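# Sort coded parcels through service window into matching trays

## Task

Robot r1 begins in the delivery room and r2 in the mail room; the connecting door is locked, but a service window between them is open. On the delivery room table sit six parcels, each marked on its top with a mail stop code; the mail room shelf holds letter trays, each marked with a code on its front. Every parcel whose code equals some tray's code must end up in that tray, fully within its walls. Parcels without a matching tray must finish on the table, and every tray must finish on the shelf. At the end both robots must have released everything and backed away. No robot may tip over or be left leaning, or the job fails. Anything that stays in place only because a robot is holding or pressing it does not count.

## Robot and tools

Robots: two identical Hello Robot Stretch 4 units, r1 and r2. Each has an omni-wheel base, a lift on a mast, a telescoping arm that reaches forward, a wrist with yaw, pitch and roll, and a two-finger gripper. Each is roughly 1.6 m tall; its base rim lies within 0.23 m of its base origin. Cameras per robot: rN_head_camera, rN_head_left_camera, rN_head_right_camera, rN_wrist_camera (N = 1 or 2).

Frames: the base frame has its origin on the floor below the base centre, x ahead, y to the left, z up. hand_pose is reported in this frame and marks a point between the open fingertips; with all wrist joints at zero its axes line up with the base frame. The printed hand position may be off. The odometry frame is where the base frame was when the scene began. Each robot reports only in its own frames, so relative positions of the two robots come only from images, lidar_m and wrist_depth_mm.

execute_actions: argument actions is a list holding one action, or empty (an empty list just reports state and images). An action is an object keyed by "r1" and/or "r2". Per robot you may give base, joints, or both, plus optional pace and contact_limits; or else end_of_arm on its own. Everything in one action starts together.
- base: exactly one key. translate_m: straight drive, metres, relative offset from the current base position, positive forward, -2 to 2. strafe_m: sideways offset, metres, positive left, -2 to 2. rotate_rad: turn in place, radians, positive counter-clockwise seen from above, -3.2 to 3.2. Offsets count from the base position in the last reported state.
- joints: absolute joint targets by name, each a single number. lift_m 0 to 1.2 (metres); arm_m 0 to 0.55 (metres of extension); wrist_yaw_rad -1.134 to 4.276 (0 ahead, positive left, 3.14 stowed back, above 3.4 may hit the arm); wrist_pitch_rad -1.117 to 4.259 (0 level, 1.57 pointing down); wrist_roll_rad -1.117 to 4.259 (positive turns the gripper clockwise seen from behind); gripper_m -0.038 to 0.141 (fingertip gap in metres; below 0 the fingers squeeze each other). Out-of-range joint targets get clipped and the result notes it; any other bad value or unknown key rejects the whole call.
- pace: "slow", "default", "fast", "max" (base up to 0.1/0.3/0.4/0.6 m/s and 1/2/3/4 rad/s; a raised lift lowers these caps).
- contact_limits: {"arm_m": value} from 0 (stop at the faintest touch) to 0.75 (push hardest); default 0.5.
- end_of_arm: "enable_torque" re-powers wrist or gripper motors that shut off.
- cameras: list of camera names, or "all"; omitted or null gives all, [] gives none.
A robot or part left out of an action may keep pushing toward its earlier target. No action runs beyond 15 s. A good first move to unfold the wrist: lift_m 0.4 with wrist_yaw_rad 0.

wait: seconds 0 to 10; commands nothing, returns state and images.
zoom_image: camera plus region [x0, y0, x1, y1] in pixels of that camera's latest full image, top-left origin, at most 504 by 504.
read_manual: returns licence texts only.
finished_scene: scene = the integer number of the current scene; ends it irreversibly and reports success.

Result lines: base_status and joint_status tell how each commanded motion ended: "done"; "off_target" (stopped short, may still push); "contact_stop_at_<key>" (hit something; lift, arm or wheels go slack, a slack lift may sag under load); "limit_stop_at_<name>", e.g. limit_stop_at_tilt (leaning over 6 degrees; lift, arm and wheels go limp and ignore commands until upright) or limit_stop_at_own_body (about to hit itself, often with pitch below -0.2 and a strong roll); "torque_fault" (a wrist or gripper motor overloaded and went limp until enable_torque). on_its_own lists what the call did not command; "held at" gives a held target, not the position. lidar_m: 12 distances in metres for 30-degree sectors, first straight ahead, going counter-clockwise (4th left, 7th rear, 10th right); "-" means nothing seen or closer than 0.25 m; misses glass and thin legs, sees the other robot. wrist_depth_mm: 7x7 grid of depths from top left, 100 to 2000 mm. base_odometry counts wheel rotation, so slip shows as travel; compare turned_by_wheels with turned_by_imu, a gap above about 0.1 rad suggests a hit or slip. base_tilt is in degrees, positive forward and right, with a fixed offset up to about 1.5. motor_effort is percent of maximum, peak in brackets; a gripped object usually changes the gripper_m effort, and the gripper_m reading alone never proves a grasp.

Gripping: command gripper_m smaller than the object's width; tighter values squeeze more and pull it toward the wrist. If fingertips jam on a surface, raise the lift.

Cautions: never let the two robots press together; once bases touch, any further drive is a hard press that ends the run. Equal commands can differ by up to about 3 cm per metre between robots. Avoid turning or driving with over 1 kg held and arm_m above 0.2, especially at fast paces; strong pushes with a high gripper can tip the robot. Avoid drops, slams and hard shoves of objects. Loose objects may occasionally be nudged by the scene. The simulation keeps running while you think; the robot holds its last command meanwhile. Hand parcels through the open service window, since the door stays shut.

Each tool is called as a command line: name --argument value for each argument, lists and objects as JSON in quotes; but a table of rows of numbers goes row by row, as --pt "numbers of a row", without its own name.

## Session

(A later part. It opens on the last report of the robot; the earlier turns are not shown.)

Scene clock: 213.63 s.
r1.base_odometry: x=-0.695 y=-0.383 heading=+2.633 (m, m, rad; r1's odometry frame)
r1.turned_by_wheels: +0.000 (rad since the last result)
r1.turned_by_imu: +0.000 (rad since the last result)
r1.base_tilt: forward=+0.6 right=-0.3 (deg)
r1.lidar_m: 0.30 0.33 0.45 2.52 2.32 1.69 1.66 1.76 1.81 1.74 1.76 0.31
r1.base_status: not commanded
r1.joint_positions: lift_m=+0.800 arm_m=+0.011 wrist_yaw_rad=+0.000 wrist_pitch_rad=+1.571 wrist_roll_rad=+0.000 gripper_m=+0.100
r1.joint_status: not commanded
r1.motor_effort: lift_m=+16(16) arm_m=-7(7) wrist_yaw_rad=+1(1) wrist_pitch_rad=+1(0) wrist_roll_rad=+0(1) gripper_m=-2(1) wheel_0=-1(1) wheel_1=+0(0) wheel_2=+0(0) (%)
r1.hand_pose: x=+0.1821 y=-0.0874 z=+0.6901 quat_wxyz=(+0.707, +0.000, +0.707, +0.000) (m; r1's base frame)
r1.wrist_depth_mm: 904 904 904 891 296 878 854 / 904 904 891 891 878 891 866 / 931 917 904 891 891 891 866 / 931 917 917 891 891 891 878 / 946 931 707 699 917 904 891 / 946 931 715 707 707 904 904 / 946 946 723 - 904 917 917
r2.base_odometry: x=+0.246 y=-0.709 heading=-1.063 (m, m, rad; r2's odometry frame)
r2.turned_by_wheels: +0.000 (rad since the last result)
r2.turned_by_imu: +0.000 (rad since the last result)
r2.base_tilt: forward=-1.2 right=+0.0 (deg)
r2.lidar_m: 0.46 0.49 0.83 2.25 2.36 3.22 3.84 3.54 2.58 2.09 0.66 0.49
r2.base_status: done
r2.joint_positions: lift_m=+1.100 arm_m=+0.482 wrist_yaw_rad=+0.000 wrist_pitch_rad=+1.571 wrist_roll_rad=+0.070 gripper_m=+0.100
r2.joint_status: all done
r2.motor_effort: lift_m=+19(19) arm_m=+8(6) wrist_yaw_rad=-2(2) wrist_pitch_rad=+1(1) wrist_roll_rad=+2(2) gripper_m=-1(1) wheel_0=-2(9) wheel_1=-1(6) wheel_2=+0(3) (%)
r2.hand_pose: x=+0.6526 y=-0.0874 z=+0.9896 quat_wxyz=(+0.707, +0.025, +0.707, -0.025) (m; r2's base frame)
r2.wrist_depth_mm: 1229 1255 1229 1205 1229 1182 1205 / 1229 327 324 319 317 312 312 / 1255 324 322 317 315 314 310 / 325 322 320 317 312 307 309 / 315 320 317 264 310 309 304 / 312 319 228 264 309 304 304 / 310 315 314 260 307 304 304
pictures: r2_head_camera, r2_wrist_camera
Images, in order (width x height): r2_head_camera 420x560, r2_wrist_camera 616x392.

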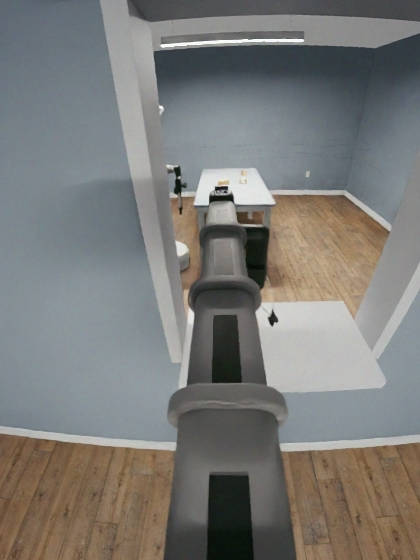

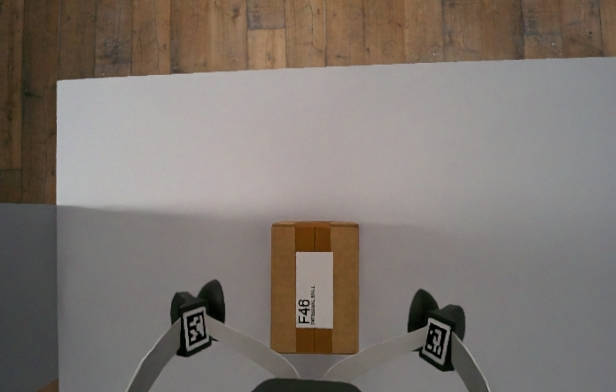

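execute_actions --actions '[{"r2": {"joints": {"lift_m": 1.042}}}]' --cameras '["r2_wrist_camera"]'

execute_actions --actions '[{"r2": {"joints": {"gripper_m": 0.025}}}]' --cameras '["r2_wrist_camera"]'

execute_actions --actions '[{"r2": {"joints": {"lift_m": 1.09}}}]' --cameras '["r2_wrist_camera"]'

Scene clock: 216.17 s.
r1.base_odometry: x=-0.695 y=-0.383 heading=+2.633 (m, m, rad; r1's odometry frame)
r1.turned_by_wheels: +0.000 (rad since the last result)
r1.turned_by_imu: +0.000 (rad since the last result)
r1.base_tilt: forward=+0.6 right=-0.3 (deg)
r1.lidar_m: 0.30 0.33 0.47 2.51 2.30 1.74 1.64 1.75 1.82 1.74 1.78 0.31
r1.base_status: not commanded
r1.joint_positions: lift_m=+0.800 arm_m=+0.011 wrist_yaw_rad=+0.000 wrist_pitch_rad=+1.571 wrist_roll_rad=+0.000 gripper_m=+0.100
r1.joint_status: not commanded
r1.motor_effort: lift_m=+16(16) arm_m=-7(7) wrist_yaw_rad=+1(1) wrist_pitch_rad=-1(1) wrist_roll_rad=+0(1) gripper_m=+0(3) wheel_0=-1(1) wheel_1=-1(0) wheel_2=+0(0) (%)
r1.hand_pose: x=+0.1821 y=-0.0874 z=+0.6901 quat_wxyz=(+0.707, +0.000, +0.707, +0.000) (m; r1's base frame)
r1.wrist_depth_mm: 904 891 891 891 296 878 866 / 904 904 891 891 904 891 878 / 917 917 904 891 904 891 878 / 931 931 917 904 904 891 878 / 946 931 715 707 904 904 878 / 960 946 707 715 707 904 904 / 946 946 723 - 917 917 904
r2.base_odometry: x=+0.246 y=-0.709 heading=-1.063 (m, m, rad; r2's odometry frame)
r2.turned_by_wheels: +0.000 (rad since the last result)
r2.turned_by_imu: +0.001 (rad since the last result)
r2.base_tilt: forward=-1.2 right=+0.0 (deg)
r2.lidar_m: 0.46 0.49 0.83 2.25 2.35 3.25 3.83 3.55 2.57 2.11 0.66 0.48
r2.base_status: not commanded
r2.joint_positions: lift_m=+1.042 arm_m=+0.482 wrist_yaw_rad=+0.000 wrist_pitch_rad=+1.571 wrist_roll_rad=+0.070 gripper_m=+0.100
r2.joint_status: all done
r2.motor_effort: lift_m=+16(19) arm_m=+8(7) wrist_yaw_rad=-2(2) wrist_pitch_rad=+1(1) wrist_roll_rad=+2(1) gripper_m=+0(0) wheel_0=-2(2) wheel_1=-1(1) wheel_2=+0(0) (%)
r2.hand_pose: x=+0.6526 y=-0.0874 z=+0.9319 quat_wxyz=(+0.707, +0.025, +0.707, -0.025) (m; r2's base frame)
r2.wrist_depth_mm: 1229 1160 1182 1160 1182 1160 699 / 270 266 264 262 258 257 255 / 267 264 263 260 256 255 253 / 266 264 262 258 256 254 253 / 264 263 258 207 253 252 251 / 263 260 215 206 253 252 249 / 260 259 256 204 250 249 248
pictures: r2_wrist_camera
Images, in order (width x height): r2_wrist_camera 616x392.

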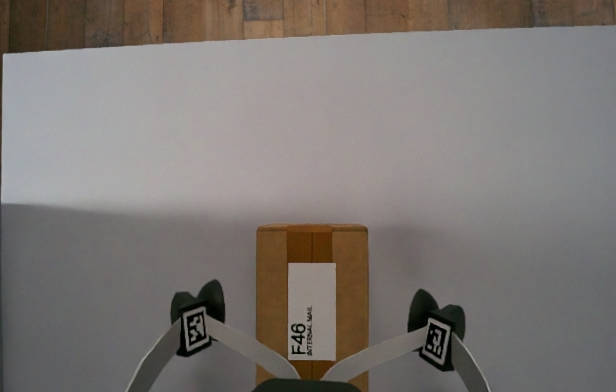

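Scene clock: 217.73 s.
r1.base_odometry: x=-0.695 y=-0.383 heading=+2.633 (m, m, rad; r1's odometry frame)
r1.turned_by_wheels: +0.000 (rad since the last result)
r1.turned_by_imu: +0.000 (rad since the last result)
r1.base_tilt: forward=+0.7 right=-0.3 (deg)
r1.lidar_m: 0.28 0.33 0.46 2.51 2.27 1.67 1.63 1.78 1.83 1.74 1.75 0.32
r1.base_status: not commanded
r1.joint_positions: lift_m=+0.800 arm_m=+0.011 wrist_yaw_rad=+0.000 wrist_pitch_rad=+1.571 wrist_roll_rad=+0.000 gripper_m=+0.100
r1.joint_status: not commanded
r1.motor_effort: lift_m=+16(16) arm_m=-7(8) wrist_yaw_rad=+0(1) wrist_pitch_rad=+0(0) wrist_roll_rad=+0(0) gripper_m=-2(1) wheel_0=-1(1) wheel_1=+0(0) wheel_2=+0(0) (%)
r1.hand_pose: x=+0.1821 y=-0.0874 z=+0.6901 quat_wxyz=(+0.707, +0.000, +0.707, +0.000) (m; r1's base frame)
r1.wrist_depth_mm: 904 891 904 891 296 866 866 / 917 917 904 904 891 891 866 / 917 917 904 904 904 891 878 / 931 931 904 904 904 891 891 / 946 931 707 699 904 891 891 / 946 946 715 707 707 904 904 / 946 946 732 - 917 904 904
r2.base_odometry: x=+0.246 y=-0.709 heading=-1.063 (m, m, rad; r2's odometry frame)
r2.turned_by_wheels: +0.000 (rad since the last result)
r2.turned_by_imu: +0.000 (rad since the last result)
r2.base_tilt: forward=-1.2 right=+0.0 (deg)
r2.lidar_m: 0.46 0.47 0.83 2.27 2.35 3.26 3.83 3.54 2.58 2.11 0.67 0.49
r2.base_status: not commanded
r2.joint_positions: lift_m=+1.042 arm_m=+0.482 wrist_yaw_rad=+0.000 wrist_pitch_rad=+1.571 wrist_roll_rad=+0.070 gripper_m=+0.025
r2.joint_status: all done
r2.motor_effort: lift_m=+15(16) arm_m=+7(7) wrist_yaw_rad=-2(2) wrist_pitch_rad=+1(3) wrist_roll_rad=+2(3) gripper_m=-21(19) wheel_0=-3(2) wheel_1=-1(1) wheel_2=+0(0) (%)
r2.hand_pose: x=+0.6526 y=-0.0874 z=+0.9319 quat_wxyz=(+0.707, +0.025, +0.707, -0.025) (m; r2's base frame)
r2.wrist_depth_mm: 1205 1205 1205 1160 1138 1138 699 / 270 266 265 262 259 257 254 / 267 264 263 259 257 255 253 / 264 264 260 258 256 254 252 / 264 262 259 197 253 252 251 / 263 259 206 195 202 250 249 / 260 257 255 195 188 249 247
pictures: r2_wrist_camera
Images, in order (width x height): r2_wrist_camera 616x392.

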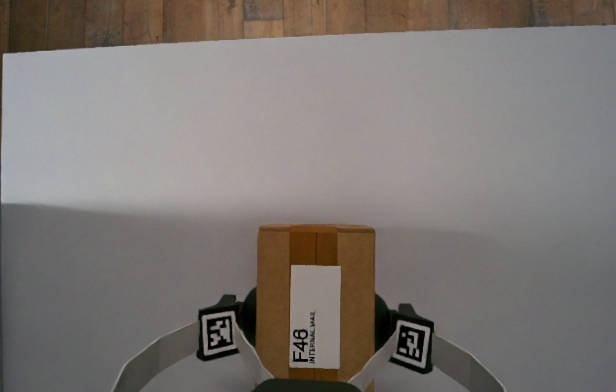

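Scene clock: 218.83 s.
r1.base_odometry: x=-0.695 y=-0.383 heading=+2.633 (m, m, rad; r1's odometry frame)
r1.turned_by_wheels: +0.000 (rad since the last result)
r1.turned_by_imu: +0.000 (rad since the last result)
r1.base_tilt: forward=+0.6 right=-0.3 (deg)
r1.lidar_m: 0.27 0.32 0.47 2.52 2.32 1.73 1.66 1.74 1.84 1.72 1.74 0.33
r1.base_status: not commanded
r1.joint_positions: lift_m=+0.800 arm_m=+0.011 wrist_yaw_rad=+0.000 wrist_pitch_rad=+1.571 wrist_roll_rad=+0.000 gripper_m=+0.100
r1.joint_status: not commanded
r1.motor_effort: lift_m=+16(16) arm_m=-7(7) wrist_yaw_rad=+1(1) wrist_pitch_rad=-1(1) wrist_roll_rad=+0(0) gripper_m=-1(1) wheel_0=-1(1) wheel_1=+0(0) wheel_2=+0(0) (%)
r1.hand_pose: x=+0.1821 y=-0.0874 z=+0.6901 quat_wxyz=(+0.707, +0.000, +0.707, +0.000) (m; r1's base frame)
r1.wrist_depth_mm: 904 904 891 891 294 878 878 / 917 904 904 891 891 891 878 / 917 904 904 904 891 891 878 / 931 931 931 904 904 891 904 / 946 931 699 707 904 904 904 / 946 931 707 707 707 904 904 / 960 946 732 - 917 917 904
r2.base_odometry: x=+0.246 y=-0.709 heading=-1.063 (m, m, rad; r2's odometry frame)
r2.turned_by_wheels: +0.000 (rad since the last result)
r2.turned_by_imu: +0.000 (rad since the last result)
r2.base_tilt: forward=-1.2 right=+0.0 (deg)
r2.lidar_m: 0.46 0.49 0.84 2.26 2.36 3.24 3.83 3.54 2.59 2.10 0.68 0.48
r2.base_status: not commanded
r2.joint_positions: lift_m=+1.090 arm_m=+0.482 wrist_yaw_rad=+0.000 wrist_pitch_rad=+1.571 wrist_roll_rad=+0.070 gripper_m=+0.025
r2.joint_status: all done
r2.motor_effort: lift_m=+20(22) arm_m=+7(7) wrist_yaw_rad=-2(2) wrist_pitch_rad=+0(0) wrist_roll_rad=+0(1) gripper_m=-20(17) wheel_0=-2(2) wheel_1=-1(1) wheel_2=+0(0) (%)
r2.hand_pose: x=+0.6526 y=-0.0874 z=+0.9795 quat_wxyz=(+0.707, +0.025, +0.707, -0.025) (m; r2's base frame)
r2.wrist_depth_mm: 1255 1229 1229 1229 1229 1205 1160 / 1255 315 312 309 304 303 301 / 778 314 309 306 304 303 300 / 315 312 309 306 303 300 298 / 310 309 306 196 301 297 296 / 307 307 206 196 201 297 294 / 304 304 301 194 187 294 293
pictures: r2_wrist_camera
Images, in order (width x height): r2_wrist_camera 616x392.

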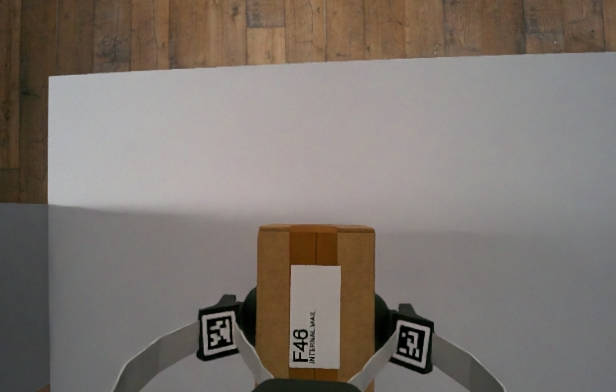

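execute_actions --actions '[{"r2": {"base": {"translate_m": -2.0}, "joints": {"arm_m": 0.01, "wrist_roll_rad": 0.0}, "pace": "fast"}, "r1": {"base": {"strafe_m": 1.1}, "joints": {"lift_m": 0.97}}}]' --cameras '["r2_wrist_camera", "r1_head_camera", "r2_head_camera"]'

Scene clock: 226.83 s.
r1.base_odometry: x=-1.230 y=-1.343 heading=+2.633 (m, m, rad; r1's odometry frame)
r1.turned_by_wheels: +0.000 (rad since the last result)
r1.turned_by_imu: +0.000 (rad since the last result)
r1.base_tilt: forward=+0.6 right=-0.3 (deg)
r1.lidar_m: 0.33 0.37 1.47 1.40 1.51 1.67 1.61 1.71 2.42 1.24 0.51 0.38
r1.base_status: done
r1.joint_positions: lift_m=+0.970 arm_m=+0.011 wrist_yaw_rad=+0.000 wrist_pitch_rad=+1.571 wrist_roll_rad=+0.000 gripper_m=+0.100
r1.joint_status: all done
r1.motor_effort: lift_m=+25(25) arm_m=-8(7) wrist_yaw_rad=+0(1) wrist_pitch_rad=+1(0) wrist_roll_rad=+0(0) gripper_m=+0(0) wheel_0=+0(10) wheel_1=-2(4) wheel_2=-1(1) (%)
r1.hand_pose: x=+0.1821 y=-0.0874 z=+0.8594 quat_wxyz=(+0.707, +0.000, +0.707, +0.000) (m; r1's base frame)
r1.wrist_depth_mm: 324 322 319 317 314 312 309 / 1098 1060 1060 1060 1060 1025 1042 / 1098 1078 1078 1060 1060 1060 1025 / 1098 1098 1078 1060 1060 1042 1060 / 1098 1098 878 878 1078 1060 1042 / 1138 1118 891 878 1078 1078 1078 / 1160 1118 1118 - 1060 1078 1078
r2.base_odometry: x=-0.726 y=+1.039 heading=-1.063 (m, m, rad; r2's odometry frame)
r2.turned_by_wheels: +0.000 (rad since the last result)
r2.turned_by_imu: +0.003 (rad since the last result)
r2.base_tilt: forward=-1.3 right=+0.0 (deg)
r2.lidar_m: 2.46 2.69 2.36 2.27 2.39 1.35 1.28 1.33 2.49 2.47 2.58 2.68
r2.base_status: done
r2.joint_positions: lift_m=+1.090 arm_m=+0.011 wrist_yaw_rad=+0.000 wrist_pitch_rad=+1.571 wrist_roll_rad=+0.000 gripper_m=+0.025
r2.joint_status: all done
r2.motor_effort: lift_m=+20(20) arm_m=-8(7) wrist_yaw_rad=-2(2) wrist_pitch_rad=+1(1) wrist_roll_rad=+0(2) gripper_m=-17(19) wheel_0=-3(6) wheel_1=-1(6) wheel_2=+1(11) (%)
r2.hand_pose: x=+0.1820 y=-0.0874 z=+0.9796 quat_wxyz=(+0.707, +0.000, +0.707, +0.000) (m; r2's base frame)
r2.wrist_depth_mm: 1255 1255 1229 1205 1205 1182 1160 / 1229 1205 1229 1205 1229 1182 1182 / 1255 1229 1205 1205 1182 1182 1160 / 1229 1229 1205 1205 1182 1182 1182 / 1229 1205 1205 198 1160 1160 1160 / 1182 1205 206 196 202 1138 1138 / 1205 1205 1182 194 188 1138 1138
pictures: r1_head_camera, r2_head_camera, r2_wrist_camera
Images, in order (width x height): r1_head_camera 420x560, r2_head_camera 420x560, r2_wrist_camera 616x392.

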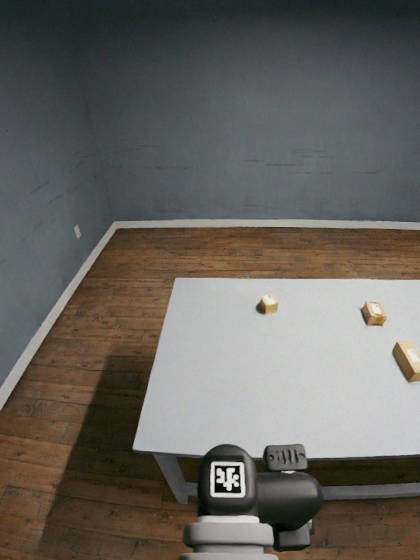

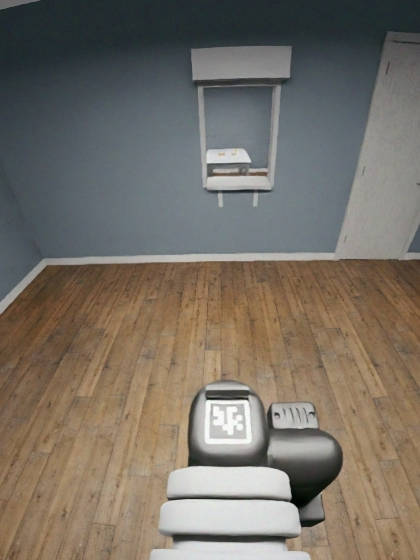

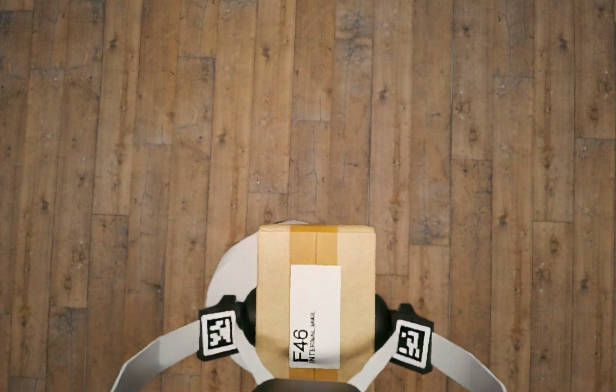

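execute_actions --actions '[{"r2": {"base": {"rotate_rad": 3.14}, "joints": {"lift_m": 1.0}, "pace": "fast"}, "r1": {"base": {"strafe_m": -0.088}, "joints": {"lift_m": 0.96, "arm_m": 0.55, "wrist_pitch_rad": 1.2}}}]' --cameras '["r1_wrist_camera", "r2_head_camera"]'

Scene clock: 231.57 s.
r1.base_odometry: x=-1.187 y=-1.267 heading=+2.633 (m, m, rad; r1's odometry frame)
r1.turned_by_wheels: +0.000 (rad since the last result)
r1.turned_by_imu: +0.000 (rad since the last result)
r1.base_tilt: forward=+0.7 right=-0.3 (deg)
r1.lidar_m: 0.33 0.35 1.57 1.49 1.61 1.70 1.63 1.71 2.44 2.71 0.48 0.36
r1.base_status: done
r1.joint_positions: lift_m=+0.960 arm_m=+0.547 wrist_yaw_rad=+0.000 wrist_pitch_rad=+1.201 wrist_roll_rad=+0.000 gripper_m=+0.100
r1.joint_status: all done
joint sent to its limit — the command would take r1.arm_m past its upper limit, so that joint was sent only as far as its limit.
r1.motor_effort: lift_m=+15(24) arm_m=+8(8) wrist_yaw_rad=+0(2) wrist_pitch_rad=+0(6) wrist_roll_rad=+0(0) gripper_m=-1(2) wheel_0=+1(9) wheel_1=+1(4) wheel_2=+0(0) (%)
r1.hand_pose: x=+0.8221 y=-0.0874 z=+0.8697 quat_wxyz=(+0.825, +0.000, +0.565, +0.000) (m; r1's base frame)
r1.wrist_depth_mm: 433 430 424 415 410 404 404 / 413 407 399 394 389 387 384 / 389 384 379 368 370 366 364 / 368 364 359 349 349 347 343 / 347 345 342 340 334 330 327 / 330 327 319 324 314 312 312 / 317 314 314 - 306 300 301
r2.base_odometry: x=-0.726 y=+1.039 heading=+2.076 (m, m, rad; r2's odometry frame)
r2.turned_by_wheels: +3.140 (rad since the last result)
r2.turned_by_imu: +3.200 (rad since the last result)
r2.base_tilt: forward=-1.2 right=+0.0 (deg)
r2.lidar_m: 1.28 1.34 2.49 2.49 2.57 2.68 2.59 2.69 2.36 2.27 2.38 1.82
r2.base_status: done
r2.joint_positions: lift_m=+1.000 arm_m=+0.011 wrist_yaw_rad=+0.000 wrist_pitch_rad=+1.571 wrist_roll_rad=+0.000 gripper_m=+0.025
r2.joint_status: all done
r2.motor_effort: lift_m=+18(19) arm_m=-8(7) wrist_yaw_rad=-2(2) wrist_pitch_rad=+1(0) wrist_roll_rad=+1(3) gripper_m=-20(19) wheel_0=-3(9) wheel_1=-1(5) wheel_2=-1(6) (%)
r2.hand_pose: x=+0.1821 y=-0.0874 z=+0.8897 quat_wxyz=(+0.707, +0.000, +0.707, +0.000) (m; r2's base frame)
r2.wrist_depth_mm: 1138 1160 1138 1118 1098 1118 1078 / 1138 1138 1118 1118 1118 1078 1098 / 1160 1160 1118 1098 1098 1098 1078 / 1138 1118 1118 1098 1078 1098 1060 / 1118 1138 1118 197 1078 1078 1060 / 1138 1118 206 196 202 1098 1042 / 1098 1098 917 194 188 1060 1078
pictures: r1_wrist_camera, r2_head_camera
Images, in order (width x height): r1_wrist_camera 616x392, r2_head_camera 420x560.

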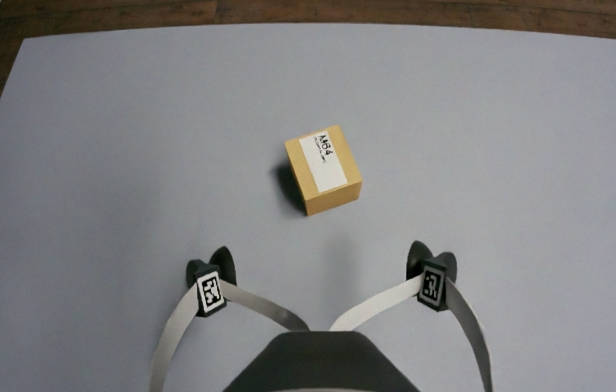

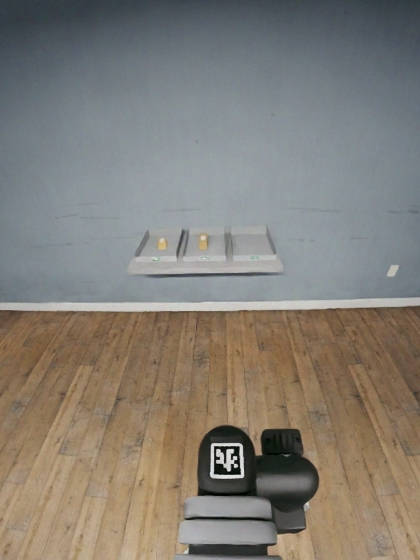

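zoom_image --camera "r1_wrist_camera" --region '[270, 110, 380, 220]'

zoom_image --camera "r2_head_camera" --region '[110, 210, 300, 290]'

Region (270, 110, 380, 220) of r1_wrist_camera's 616x392 image, scaled by 4.582.

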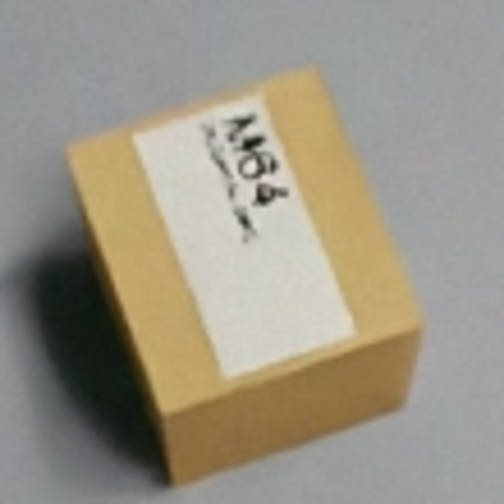

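Region (110, 210, 300, 290) of r2_head_camera's 420x560 image, scaled by 2.653, with more detail than that image has; it fills the top 212 rows of this view, and the rest is white.

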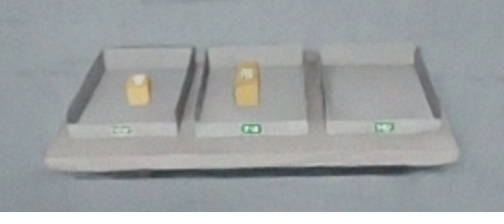

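execute_actions --actions '[{"r2": {"base": {"strafe_m": -0.082}}, "r1": {"joints": {"arm_m": 0.01, "wrist_pitch_rad": 1.571}}}]' --cameras '[]'

execute_actions --actions '[{"r2": {"base": {"translate_m": 0.85}, "joints": {"arm_m": 0.53}, "pace": "fast"}, "r1": {"base": {"translate_m": -0.4}}}]' --cameras '["r2_wrist_camera", "r2_head_camera"]'

Scene clock: 235.03 s.
r1.base_odometry: x=-1.187 y=-1.267 heading=+2.633 (m, m, rad; r1's odometry frame)
r1.turned_by_wheels: +0.000 (rad since the last result)
r1.turned_by_imu: +0.000 (rad since the last result)
r1.base_tilt: forward=+0.7 right=-0.3 (deg)
r1.lidar_m: 0.33 0.39 1.54 1.49 1.60 1.68 1.61 1.72 2.44 2.72 0.48 0.38
r1.base_status: not commanded
r1.joint_positions: lift_m=+0.960 arm_m=+0.011 wrist_yaw_rad=+0.000 wrist_pitch_rad=+1.571 wrist_roll_rad=+0.000 gripper_m=+0.100
r1.joint_status: all done
r1.motor_effort: lift_m=+16(15) arm_m=-8(8) wrist_yaw_rad=+1(0) wrist_pitch_rad=+0(4) wrist_roll_rad=+0(0) gripper_m=+0(1) wheel_0=+0(0) wheel_1=+0(1) wheel_2=-1(1) (%)
r1.hand_pose: x=+0.1821 y=-0.0874 z=+0.8501 quat_wxyz=(+0.707, +0.000, +0.707, +0.000) (m; r1's base frame)
r1.wrist_depth_mm: 315 314 310 307 306 301 300 / 1078 788 1042 1042 1042 1025 1025 / 1098 1078 1060 1078 1060 1042 1025 / 1098 1078 1060 1060 1042 1042 1042 / 1098 1078 866 866 1060 1042 1060 / 1118 1098 878 866 1060 1060 1060 / 1118 1098 1098 - 1078 1078 1060
r2.base_odometry: x=-0.654 y=+1.078 heading=+2.076 (m, m, rad; r2's odometry frame)
r2.turned_by_wheels: +0.000 (rad since the last result)
r2.turned_by_imu: +0.001 (rad since the last result)
r2.base_tilt: forward=-1.2 right=+0.0 (deg)
r2.lidar_m: 1.28 1.33 2.47 2.56 2.65 2.70 2.58 2.67 2.28 2.19 2.27 1.81
r2.base_status: done
r2.joint_positions: lift_m=+1.000 arm_m=+0.011 wrist_yaw_rad=+0.000 wrist_pitch_rad=+1.571 wrist_roll_rad=+0.000 gripper_m=+0.025
r2.joint_status: not commanded
r2.motor_effort: lift_m=+18(18) arm_m=-7(7) wrist_yaw_rad=-2(2) wrist_pitch_rad=+1(1) wrist_roll_rad=-1(0) gripper_m=-20(20) wheel_0=+0(9) wheel_1=+1(9) wheel_2=+0(1) (%)
r2.hand_pose: x=+0.1821 y=-0.0874 z=+0.8897 quat_wxyz=(+0.707, +0.000, +0.707, +0.000) (m; r2's base frame)
r2.wrist_depth_mm: 1182 1138 1138 1118 1118 1098 1098 / 1138 1118 1138 1118 1118 1098 1098 / 1160 1138 1118 1118 1118 1078 1078 / 1118 1138 1118 1118 1098 1098 1078 / 1138 1118 1118 197 1098 1060 1060 / 1098 1098 207 195 201 1078 1078 / 1118 1078 891 195 189 1078 1060
pictures: none
No camera images: the call's "cameras" was empty. Leave "cameras" out to get every camera's image.

Scene clock: 238.87 s.
r1.base_odometry: x=-0.838 y=-1.461 heading=+2.633 (m, m, rad; r1's odometry frame)
r1.turned_by_wheels: +0.000 (rad since the last result)
r1.turned_by_imu: +0.000 (rad since the last result)
r1.base_tilt: forward=+0.7 right=-0.2 (deg)
r1.lidar_m: 0.73 0.77 1.56 1.50 1.61 1.25 1.22 1.29 1.80 2.75 1.07 0.77
r1.base_status: done
r1.joint_positions: lift_m=+0.960 arm_m=+0.011 wrist_yaw_rad=+0.000 wrist_pitch_rad=+1.571 wrist_roll_rad=+0.000 gripper_m=+0.100
r1.joint_status: not commanded
r1.motor_effort: lift_m=+16(15) arm_m=-7(8) wrist_yaw_rad=+1(1) wrist_pitch_rad=-1(0) wrist_roll_rad=+0(0) gripper_m=+0(3) wheel_0=+0(4) wheel_1=+0(3) wheel_2=+0(9) (%)
r1.hand_pose: x=+0.1821 y=-0.0874 z=+0.8501 quat_wxyz=(+0.707, +0.000, +0.707, +0.000) (m; r1's base frame)
r1.wrist_depth_mm: 1060 1060 1060 1042 1042 1025 1025 / 1098 1060 1060 1042 1042 1042 1025 / 1078 1078 1078 1060 1060 1042 1042 / 1098 1098 1078 1060 1078 1042 1042 / 1098 1098 866 866 1060 1060 1042 / 1098 1098 866 866 1078 1060 1060 / 1118 1118 1118 - 1078 1060 1060
r2.base_odometry: x=-1.066 y=+1.822 heading=+2.077 (m, m, rad; r2's odometry frame)
r2.turned_by_wheels: +0.000 (rad since the last result)
r2.turned_by_imu: +0.001 (rad since the last result)
r2.base_tilt: forward=-1.2 right=+0.0 (deg)
r2.lidar_m: 0.42 0.47 0.63 2.57 2.70 3.58 3.50 3.12 2.28 2.19 1.27 0.45
r2.base_status: done
r2.joint_positions: lift_m=+1.000 arm_m=+0.529 wrist_yaw_rad=+0.000 wrist_pitch_rad=+1.571 wrist_roll_rad=+0.000 gripper_m=+0.025
r2.joint_status: all done
r2.motor_effort: lift_m=+18(18) arm_m=+7(8) wrist_yaw_rad=-2(1) wrist_pitch_rad=+1(2) wrist_roll_rad=+0(0) gripper_m=-23(18) wheel_0=+1(8) wheel_1=+1(5) wheel_2=+1(8) (%)
r2.hand_pose: x=+0.6996 y=-0.0874 z=+0.8897 quat_wxyz=(+0.707, +0.000, +0.707, +0.000) (m; r2's base frame)
r2.wrist_depth_mm: 310 309 304 300 296 290 286 / 359 353 347 338 336 324 402 / 364 362 355 353 349 349 683 / 359 357 353 349 347 343 1078 / 357 357 351 197 343 342 1078 / 353 353 207 196 202 340 1060 / 353 289 298 194 189 291 1060
pictures: r2_head_camera, r2_wrist_camera
Images, in order (width x height): r2_head_camera 420x560, r2_wrist_camera 616x392.

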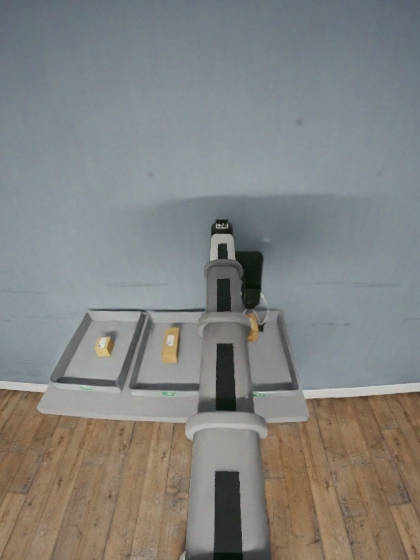

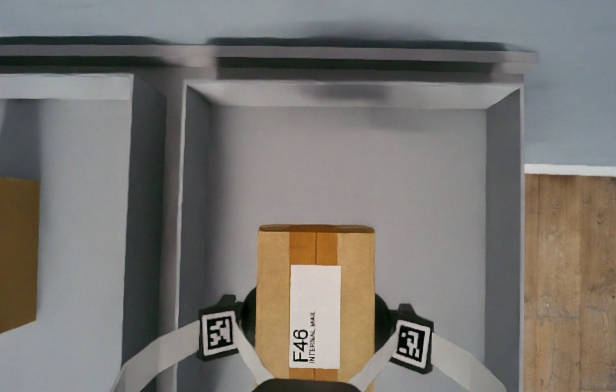

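execute_actions --actions '[{"r2": {"joints": {"lift_m": 0.906}}}]' --cameras '["r2_wrist_camera"]'

Scene clock: 240.53 s.
r1.base_odometry: x=-0.838 y=-1.461 heading=+2.633 (m, m, rad; r1's odometry frame)
r1.turned_by_wheels: +0.000 (rad since the last result)
r1.turned_by_imu: +0.000 (rad since the last result)
r1.base_tilt: forward=+0.6 right=-0.3 (deg)
r1.lidar_m: 0.74 0.80 1.55 1.50 1.60 1.27 1.21 1.29 1.81 2.76 1.05 0.78
r1.base_status: not commanded
r1.joint_positions: lift_m=+0.960 arm_m=+0.011 wrist_yaw_rad=+0.000 wrist_pitch_rad=+1.571 wrist_roll_rad=+0.000 gripper_m=+0.100
r1.joint_status: not commanded
r1.motor_effort: lift_m=+15(16) arm_m=-7(7) wrist_yaw_rad=+1(1) wrist_pitch_rad=+0(1) wrist_roll_rad=+1(0) gripper_m=-2(2) wheel_0=+0(1) wheel_1=+1(1) wheel_2=+0(1) (%)
r1.hand_pose: x=+0.1821 y=-0.0874 z=+0.8501 quat_wxyz=(+0.707, +0.000, +0.707, +0.000) (m; r1's base frame)
r1.wrist_depth_mm: 1060 1060 1078 1042 1042 1025 1025 / 1078 1060 1042 1042 1042 1042 1008 / 1060 1078 1060 1060 1042 1042 1042 / 1098 1078 1060 1060 1042 1060 1042 / 1118 1098 866 854 1060 1060 1060 / 1118 1098 866 854 1060 1060 1060 / 1118 1118 1098 - 1098 1078 1078
r2.base_odometry: x=-1.066 y=+1.822 heading=+2.077 (m, m, rad; r2's odometry frame)
r2.turned_by_wheels: +0.000 (rad since the last result)
r2.turned_by_imu: +0.000 (rad since the last result)
r2.base_tilt: forward=-1.2 right=+0.0 (deg)
r2.lidar_m: 0.43 0.46 0.63 2.57 2.68 3.55 3.49 3.12 2.29 2.17 1.29 0.46
r2.base_status: not commanded
r2.joint_positions: lift_m=+0.906 arm_m=+0.529 wrist_yaw_rad=+0.000 wrist_pitch_rad=+1.571 wrist_roll_rad=+0.000 gripper_m=+0.025
r2.joint_status: all done
r2.motor_effort: lift_m=+16(17) arm_m=+7(7) wrist_yaw_rad=-2(2) wrist_pitch_rad=+2(1) wrist_roll_rad=+0(2) gripper_m=-20(23) wheel_0=+1(1) wheel_1=+1(1) wheel_2=+1(1) (%)
r2.hand_pose: x=+0.6996 y=-0.0874 z=+0.7959 quat_wxyz=(+0.707, +0.000, +0.707, +0.000) (m; r2's base frame)
r2.wrist_depth_mm: 231 253 233 231 227 224 220 / 228 243 263 259 258 256 237 / 231 246 262 260 256 254 244 / 231 248 260 257 255 253 242 / 227 250 257 196 254 251 240 / 222 252 206 196 202 251 239 / 223 196 254 194 188 247 236
pictures: r2_wrist_camera
Images, in order (width x height): r2_wrist_camera 616x392.

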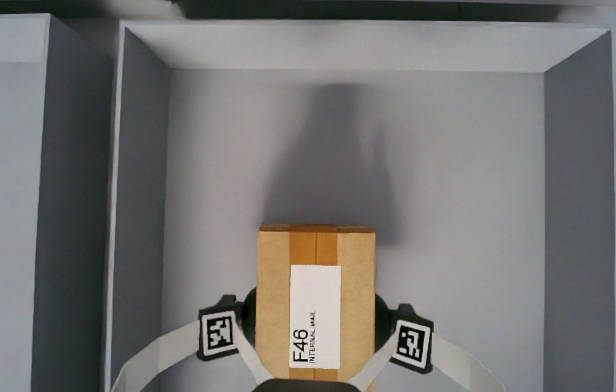

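execute_actions --actions '[{"r2": {"joints": {"gripper_m": 0.095}}}]' --cameras '["r2_wrist_camera"]'

execute_actions --actions '[{"r2": {"joints": {"lift_m": 1.02}}}]' --cameras '["r2_wrist_camera"]'

execute_actions --actions '[{"r2": {"base": {"translate_m": -0.4}, "joints": {"arm_m": 0.01}, "pace": "fast"}}]' --cameras '["r2_head_camera", "r1_head_camera"]'

Scene clock: 242.27 s.
r1.base_odometry: x=-0.838 y=-1.461 heading=+2.633 (m, m, rad; r1's odometry frame)
r1.turned_by_wheels: +0.000 (rad since the last result)
r1.turned_by_imu: +0.000 (rad since the last result)
r1.base_tilt: forward=+0.6 right=-0.3 (deg)
r1.lidar_m: 0.72 0.79 1.57 1.52 1.63 1.27 1.22 1.28 1.83 2.75 1.07 0.77
r1.base_status: not commanded
r1.joint_positions: lift_m=+0.960 arm_m=+0.011 wrist_yaw_rad=+0.000 wrist_pitch_rad=+1.571 wrist_roll_rad=+0.000 gripper_m=+0.100
r1.joint_status: not commanded
r1.motor_effort: lift_m=+16(16) arm_m=-7(7) wrist_yaw_rad=+1(1) wrist_pitch_rad=+1(1) wrist_roll_rad=+0(0) gripper_m=+1(1) wheel_0=+0(0) wheel_1=+0(1) wheel_2=+0(0) (%)
r1.hand_pose: x=+0.1821 y=-0.0874 z=+0.8501 quat_wxyz=(+0.707, +0.000, +0.707, +0.000) (m; r1's base frame)
r1.wrist_depth_mm: 1060 1042 1042 1042 1025 1042 1025 / 1060 1060 1060 1042 1042 1025 1025 / 1098 1060 1078 1060 1060 1042 1025 / 1118 1078 1060 1060 1060 1042 1042 / 1098 1098 866 854 1060 1060 1042 / 1138 1098 866 866 1078 1060 1042 / 1118 1098 1098 - 1060 1060 1060
r2.base_odometry: x=-1.066 y=+1.822 heading=+2.077 (m, m, rad; r2's odometry frame)
r2.turned_by_wheels: +0.000 (rad since the last result)
r2.turned_by_imu: +0.000 (rad since the last result)
r2.base_tilt: forward=-1.2 right=+0.0 (deg)
r2.lidar_m: 0.42 0.45 0.63 2.57 2.68 3.54 3.49 3.15 2.27 2.19 1.27 0.46
r2.base_status: not commanded
r2.joint_positions: lift_m=+0.906 arm_m=+0.529 wrist_yaw_rad=+0.000 wrist_pitch_rad=+1.571 wrist_roll_rad=+0.000 gripper_m=+0.095
r2.joint_status: all done
r2.motor_effort: lift_m=+16(16) arm_m=+8(7) wrist_yaw_rad=-2(3) wrist_pitch_rad=+1(0) wrist_roll_rad=-3(2) gripper_m=-1(22) wheel_0=+1(1) wheel_1=+1(1) wheel_2=+1(1) (%)
r2.hand_pose: x=+0.6996 y=-0.0874 z=+0.7959 quat_wxyz=(+0.707, +0.000, +0.707, +0.000) (m; r2's base frame)
r2.wrist_depth_mm: 232 252 233 231 227 224 220 / 229 245 264 260 257 255 237 / 230 247 262 258 256 254 243 / 231 249 259 257 256 253 243 / 228 251 259 206 254 252 241 / 223 253 225 206 214 249 238 / 224 206 255 203 203 248 236
pictures: r2_wrist_camera
Images, in order (width x height): r2_wrist_camera 616x392.

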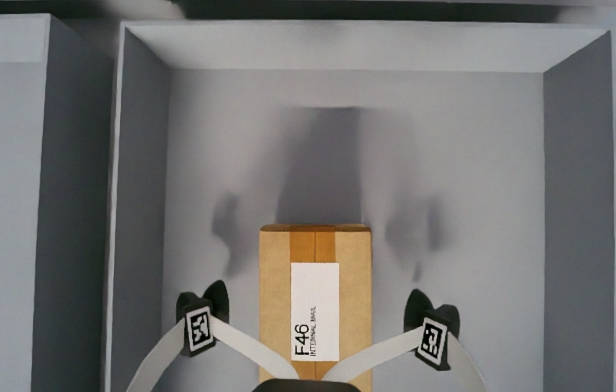

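Scene clock: 243.80 s.
r1.base_odometry: x=-0.838 y=-1.461 heading=+2.633 (m, m, rad; r1's odometry frame)
r1.turned_by_wheels: +0.000 (rad since the last result)
r1.turned_by_imu: +0.000 (rad since the last result)
r1.base_tilt: forward=+0.6 right=-0.3 (deg)
r1.lidar_m: 0.71 0.79 1.60 1.51 1.61 1.24 1.20 1.29 1.81 2.75 1.06 0.77
r1.base_status: not commanded
r1.joint_positions: lift_m=+0.960 arm_m=+0.011 wrist_yaw_rad=+0.000 wrist_pitch_rad=+1.571 wrist_roll_rad=+0.000 gripper_m=+0.100
r1.joint_status: not commanded
r1.motor_effort: lift_m=+15(15) arm_m=-7(7) wrist_yaw_rad=+1(1) wrist_pitch_rad=+0(0) wrist_roll_rad=+0(0) gripper_m=+0(0) wheel_0=+1(1) wheel_1=+0(1) wheel_2=+0(0) (%)
r1.hand_pose: x=+0.1821 y=-0.0874 z=+0.8501 quat_wxyz=(+0.707, +0.000, +0.707, +0.000) (m; r1's base frame)
r1.wrist_depth_mm: 1078 1060 1042 1025 1025 1025 1008 / 1060 1078 1060 1042 1025 1025 1042 / 1098 1060 1078 1060 1042 1042 1025 / 1078 1078 1060 1060 1042 1042 1025 / 1098 1078 866 854 1060 1060 1060 / 1098 1098 866 866 1078 1060 1042 / 1138 1118 1118 - 1060 1078 1060
r2.base_odometry: x=-1.066 y=+1.822 heading=+2.077 (m, m, rad; r2's odometry frame)
r2.turned_by_wheels: +0.000 (rad since the last result)
r2.turned_by_imu: +0.000 (rad since the last result)
r2.base_tilt: forward=-1.2 right=+0.0 (deg)
r2.lidar_m: 0.43 0.45 0.65 2.58 2.67 3.55 3.50 3.11 2.28 2.19 1.30 0.45
r2.base_status: not commanded
r2.joint_positions: lift_m=+1.020 arm_m=+0.529 wrist_yaw_rad=+0.000 wrist_pitch_rad=+1.571 wrist_roll_rad=+0.000 gripper_m=+0.095
r2.joint_status: all done
r2.motor_effort: lift_m=+20(21) arm_m=+7(7) wrist_yaw_rad=-2(2) wrist_pitch_rad=+2(1) wrist_roll_rad=+0(1) gripper_m=-4(1) wheel_0=+1(1) wheel_1=+1(1) wheel_2=+1(1) (%)
r2.hand_pose: x=+0.6996 y=-0.0874 z=+0.9096 quat_wxyz=(+0.707, +0.000, +0.707, +0.000) (m; r2's base frame)
r2.wrist_depth_mm: 310 309 306 303 296 289 287 / 362 359 359 355 351 347 399 / 384 382 375 373 373 364 683 / 379 379 373 370 366 362 1060 / 370 377 370 319 366 362 1078 / 375 373 225 319 364 342 1060 / 373 370 366 364 359 314 1060
pictures: r2_wrist_camera
Images, in order (width x height): r2_wrist_camera 616x392.

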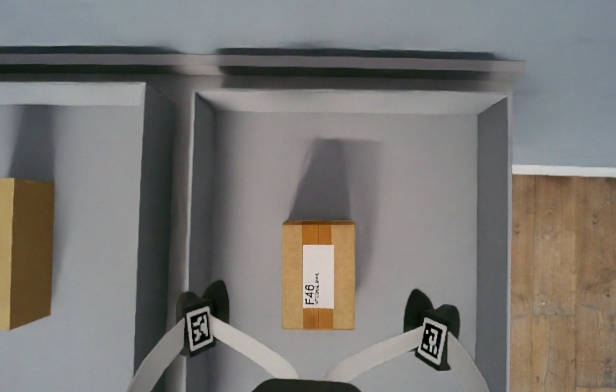

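Scene clock: 246.40 s.
r1.base_odometry: x=-0.838 y=-1.461 heading=+2.633 (m, m, rad; r1's odometry frame)
r1.turned_by_wheels: +0.000 (rad since the last result)
r1.turned_by_imu: +0.000 (rad since the last result)
r1.base_tilt: forward=+0.7 right=-0.4 (deg)
r1.lidar_m: 0.73 0.77 1.56 1.52 1.58 1.27 1.22 1.26 1.82 2.77 1.07 0.77
r1.base_status: not commanded
r1.joint_positions: lift_m=+0.960 arm_m=+0.011 wrist_yaw_rad=+0.000 wrist_pitch_rad=+1.571 wrist_roll_rad=+0.000 gripper_m=+0.100
r1.joint_status: not commanded
r1.motor_effort: lift_m=+16(15) arm_m=-7(7) wrist_yaw_rad=+2(1) wrist_pitch_rad=+1(0) wrist_roll_rad=+1(0) gripper_m=-2(2) wheel_0=+1(0) wheel_1=+1(1) wheel_2=+0(0) (%)
r1.hand_pose: x=+0.1821 y=-0.0874 z=+0.8501 quat_wxyz=(+0.707, +0.000, +0.707, +0.000) (m; r1's base frame)
r1.wrist_depth_mm: 1060 1078 1060 1042 1042 1008 1025 / 1078 1078 1060 1042 1042 1042 1025 / 1098 1078 1060 1060 1078 1042 1042 / 1118 1078 1078 1060 1078 1042 1042 / 1098 1078 878 866 1060 1060 1042 / 1118 1118 866 866 1078 1060 1060 / 1118 1118 1098 - 1098 1060 1060
r2.base_odometry: x=-0.872 y=+1.472 heading=+2.076 (m, m, rad; r2's odometry frame)
r2.turned_by_wheels: +0.000 (rad since the last result)
r2.turned_by_imu: +0.001 (rad since the last result)
r2.base_tilt: forward=-1.2 right=-0.1 (deg)
r2.lidar_m: 0.82 0.88 1.85 2.58 2.66 3.14 3.06 3.12 2.27 2.20 1.84 0.88
r2.base_status: done
r2.joint_positions: lift_m=+1.020 arm_m=+0.011 wrist_yaw_rad=+0.000 wrist_pitch_rad=+1.571 wrist_roll_rad=+0.000 gripper_m=+0.095
r2.joint_status: all done
r2.motor_effort: lift_m=+20(20) arm_m=-7(8) wrist_yaw_rad=-1(3) wrist_pitch_rad=-1(0) wrist_roll_rad=-1(1) gripper_m=-2(2) wheel_0=-2(8) wheel_1=-1(5) wheel_2=-2(12) (%)
r2.hand_pose: x=+0.1820 y=-0.0874 z=+0.9096 quat_wxyz=(+0.707, +0.000, +0.707, +0.000) (m; r2's base frame)
r2.wrist_depth_mm: 1182 1160 1138 1138 1118 1118 1098 / 1160 1160 1160 1118 1138 1118 1098 / 1138 1138 1138 1160 1098 1098 1118 / 1160 1138 1118 1138 1098 1118 1098 / 1138 1138 1118 904 1098 1098 1098 / 1138 1138 224 904 1098 1098 1078 / 1138 1160 917 778 1078 1078 1078
pictures: r1_head_camera, r2_head_camera
Images, in order (width x height): r1_head_camera 420x560, r2_head_camera 420x560.

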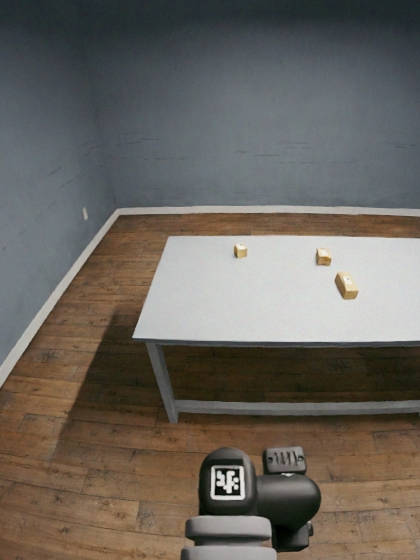

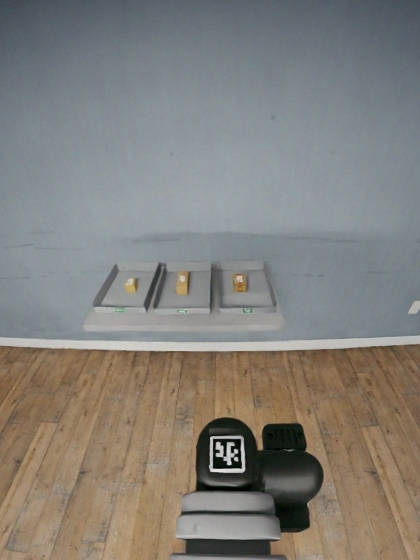

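zoom_image --camera "r2_head_camera" --region '[80, 250, 300, 340]'

Region (80, 250, 300, 340) of r2_head_camera's 420x560 image, scaled by 2.291, with more detail than that image has; it fills the top 206 rows of this view, and the rest is white.

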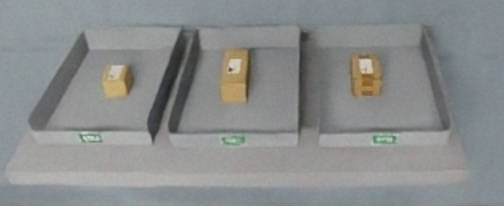

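zoom_image --camera "r2_head_camera" --region '[100, 295, 270, 325]'

Region (100, 295, 270, 325) of r2_head_camera's 420x560 image, scaled by 2.965, with more detail than that image has; it fills the top 89 rows of this view, and the rest is white.

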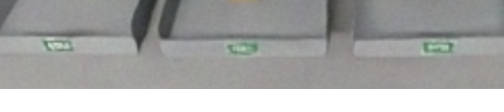

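Trays were read earlier up close; all three matched parcels are placed. Finishing scene 1.

finished_scene --scene 1

The scene is finished: the task was done.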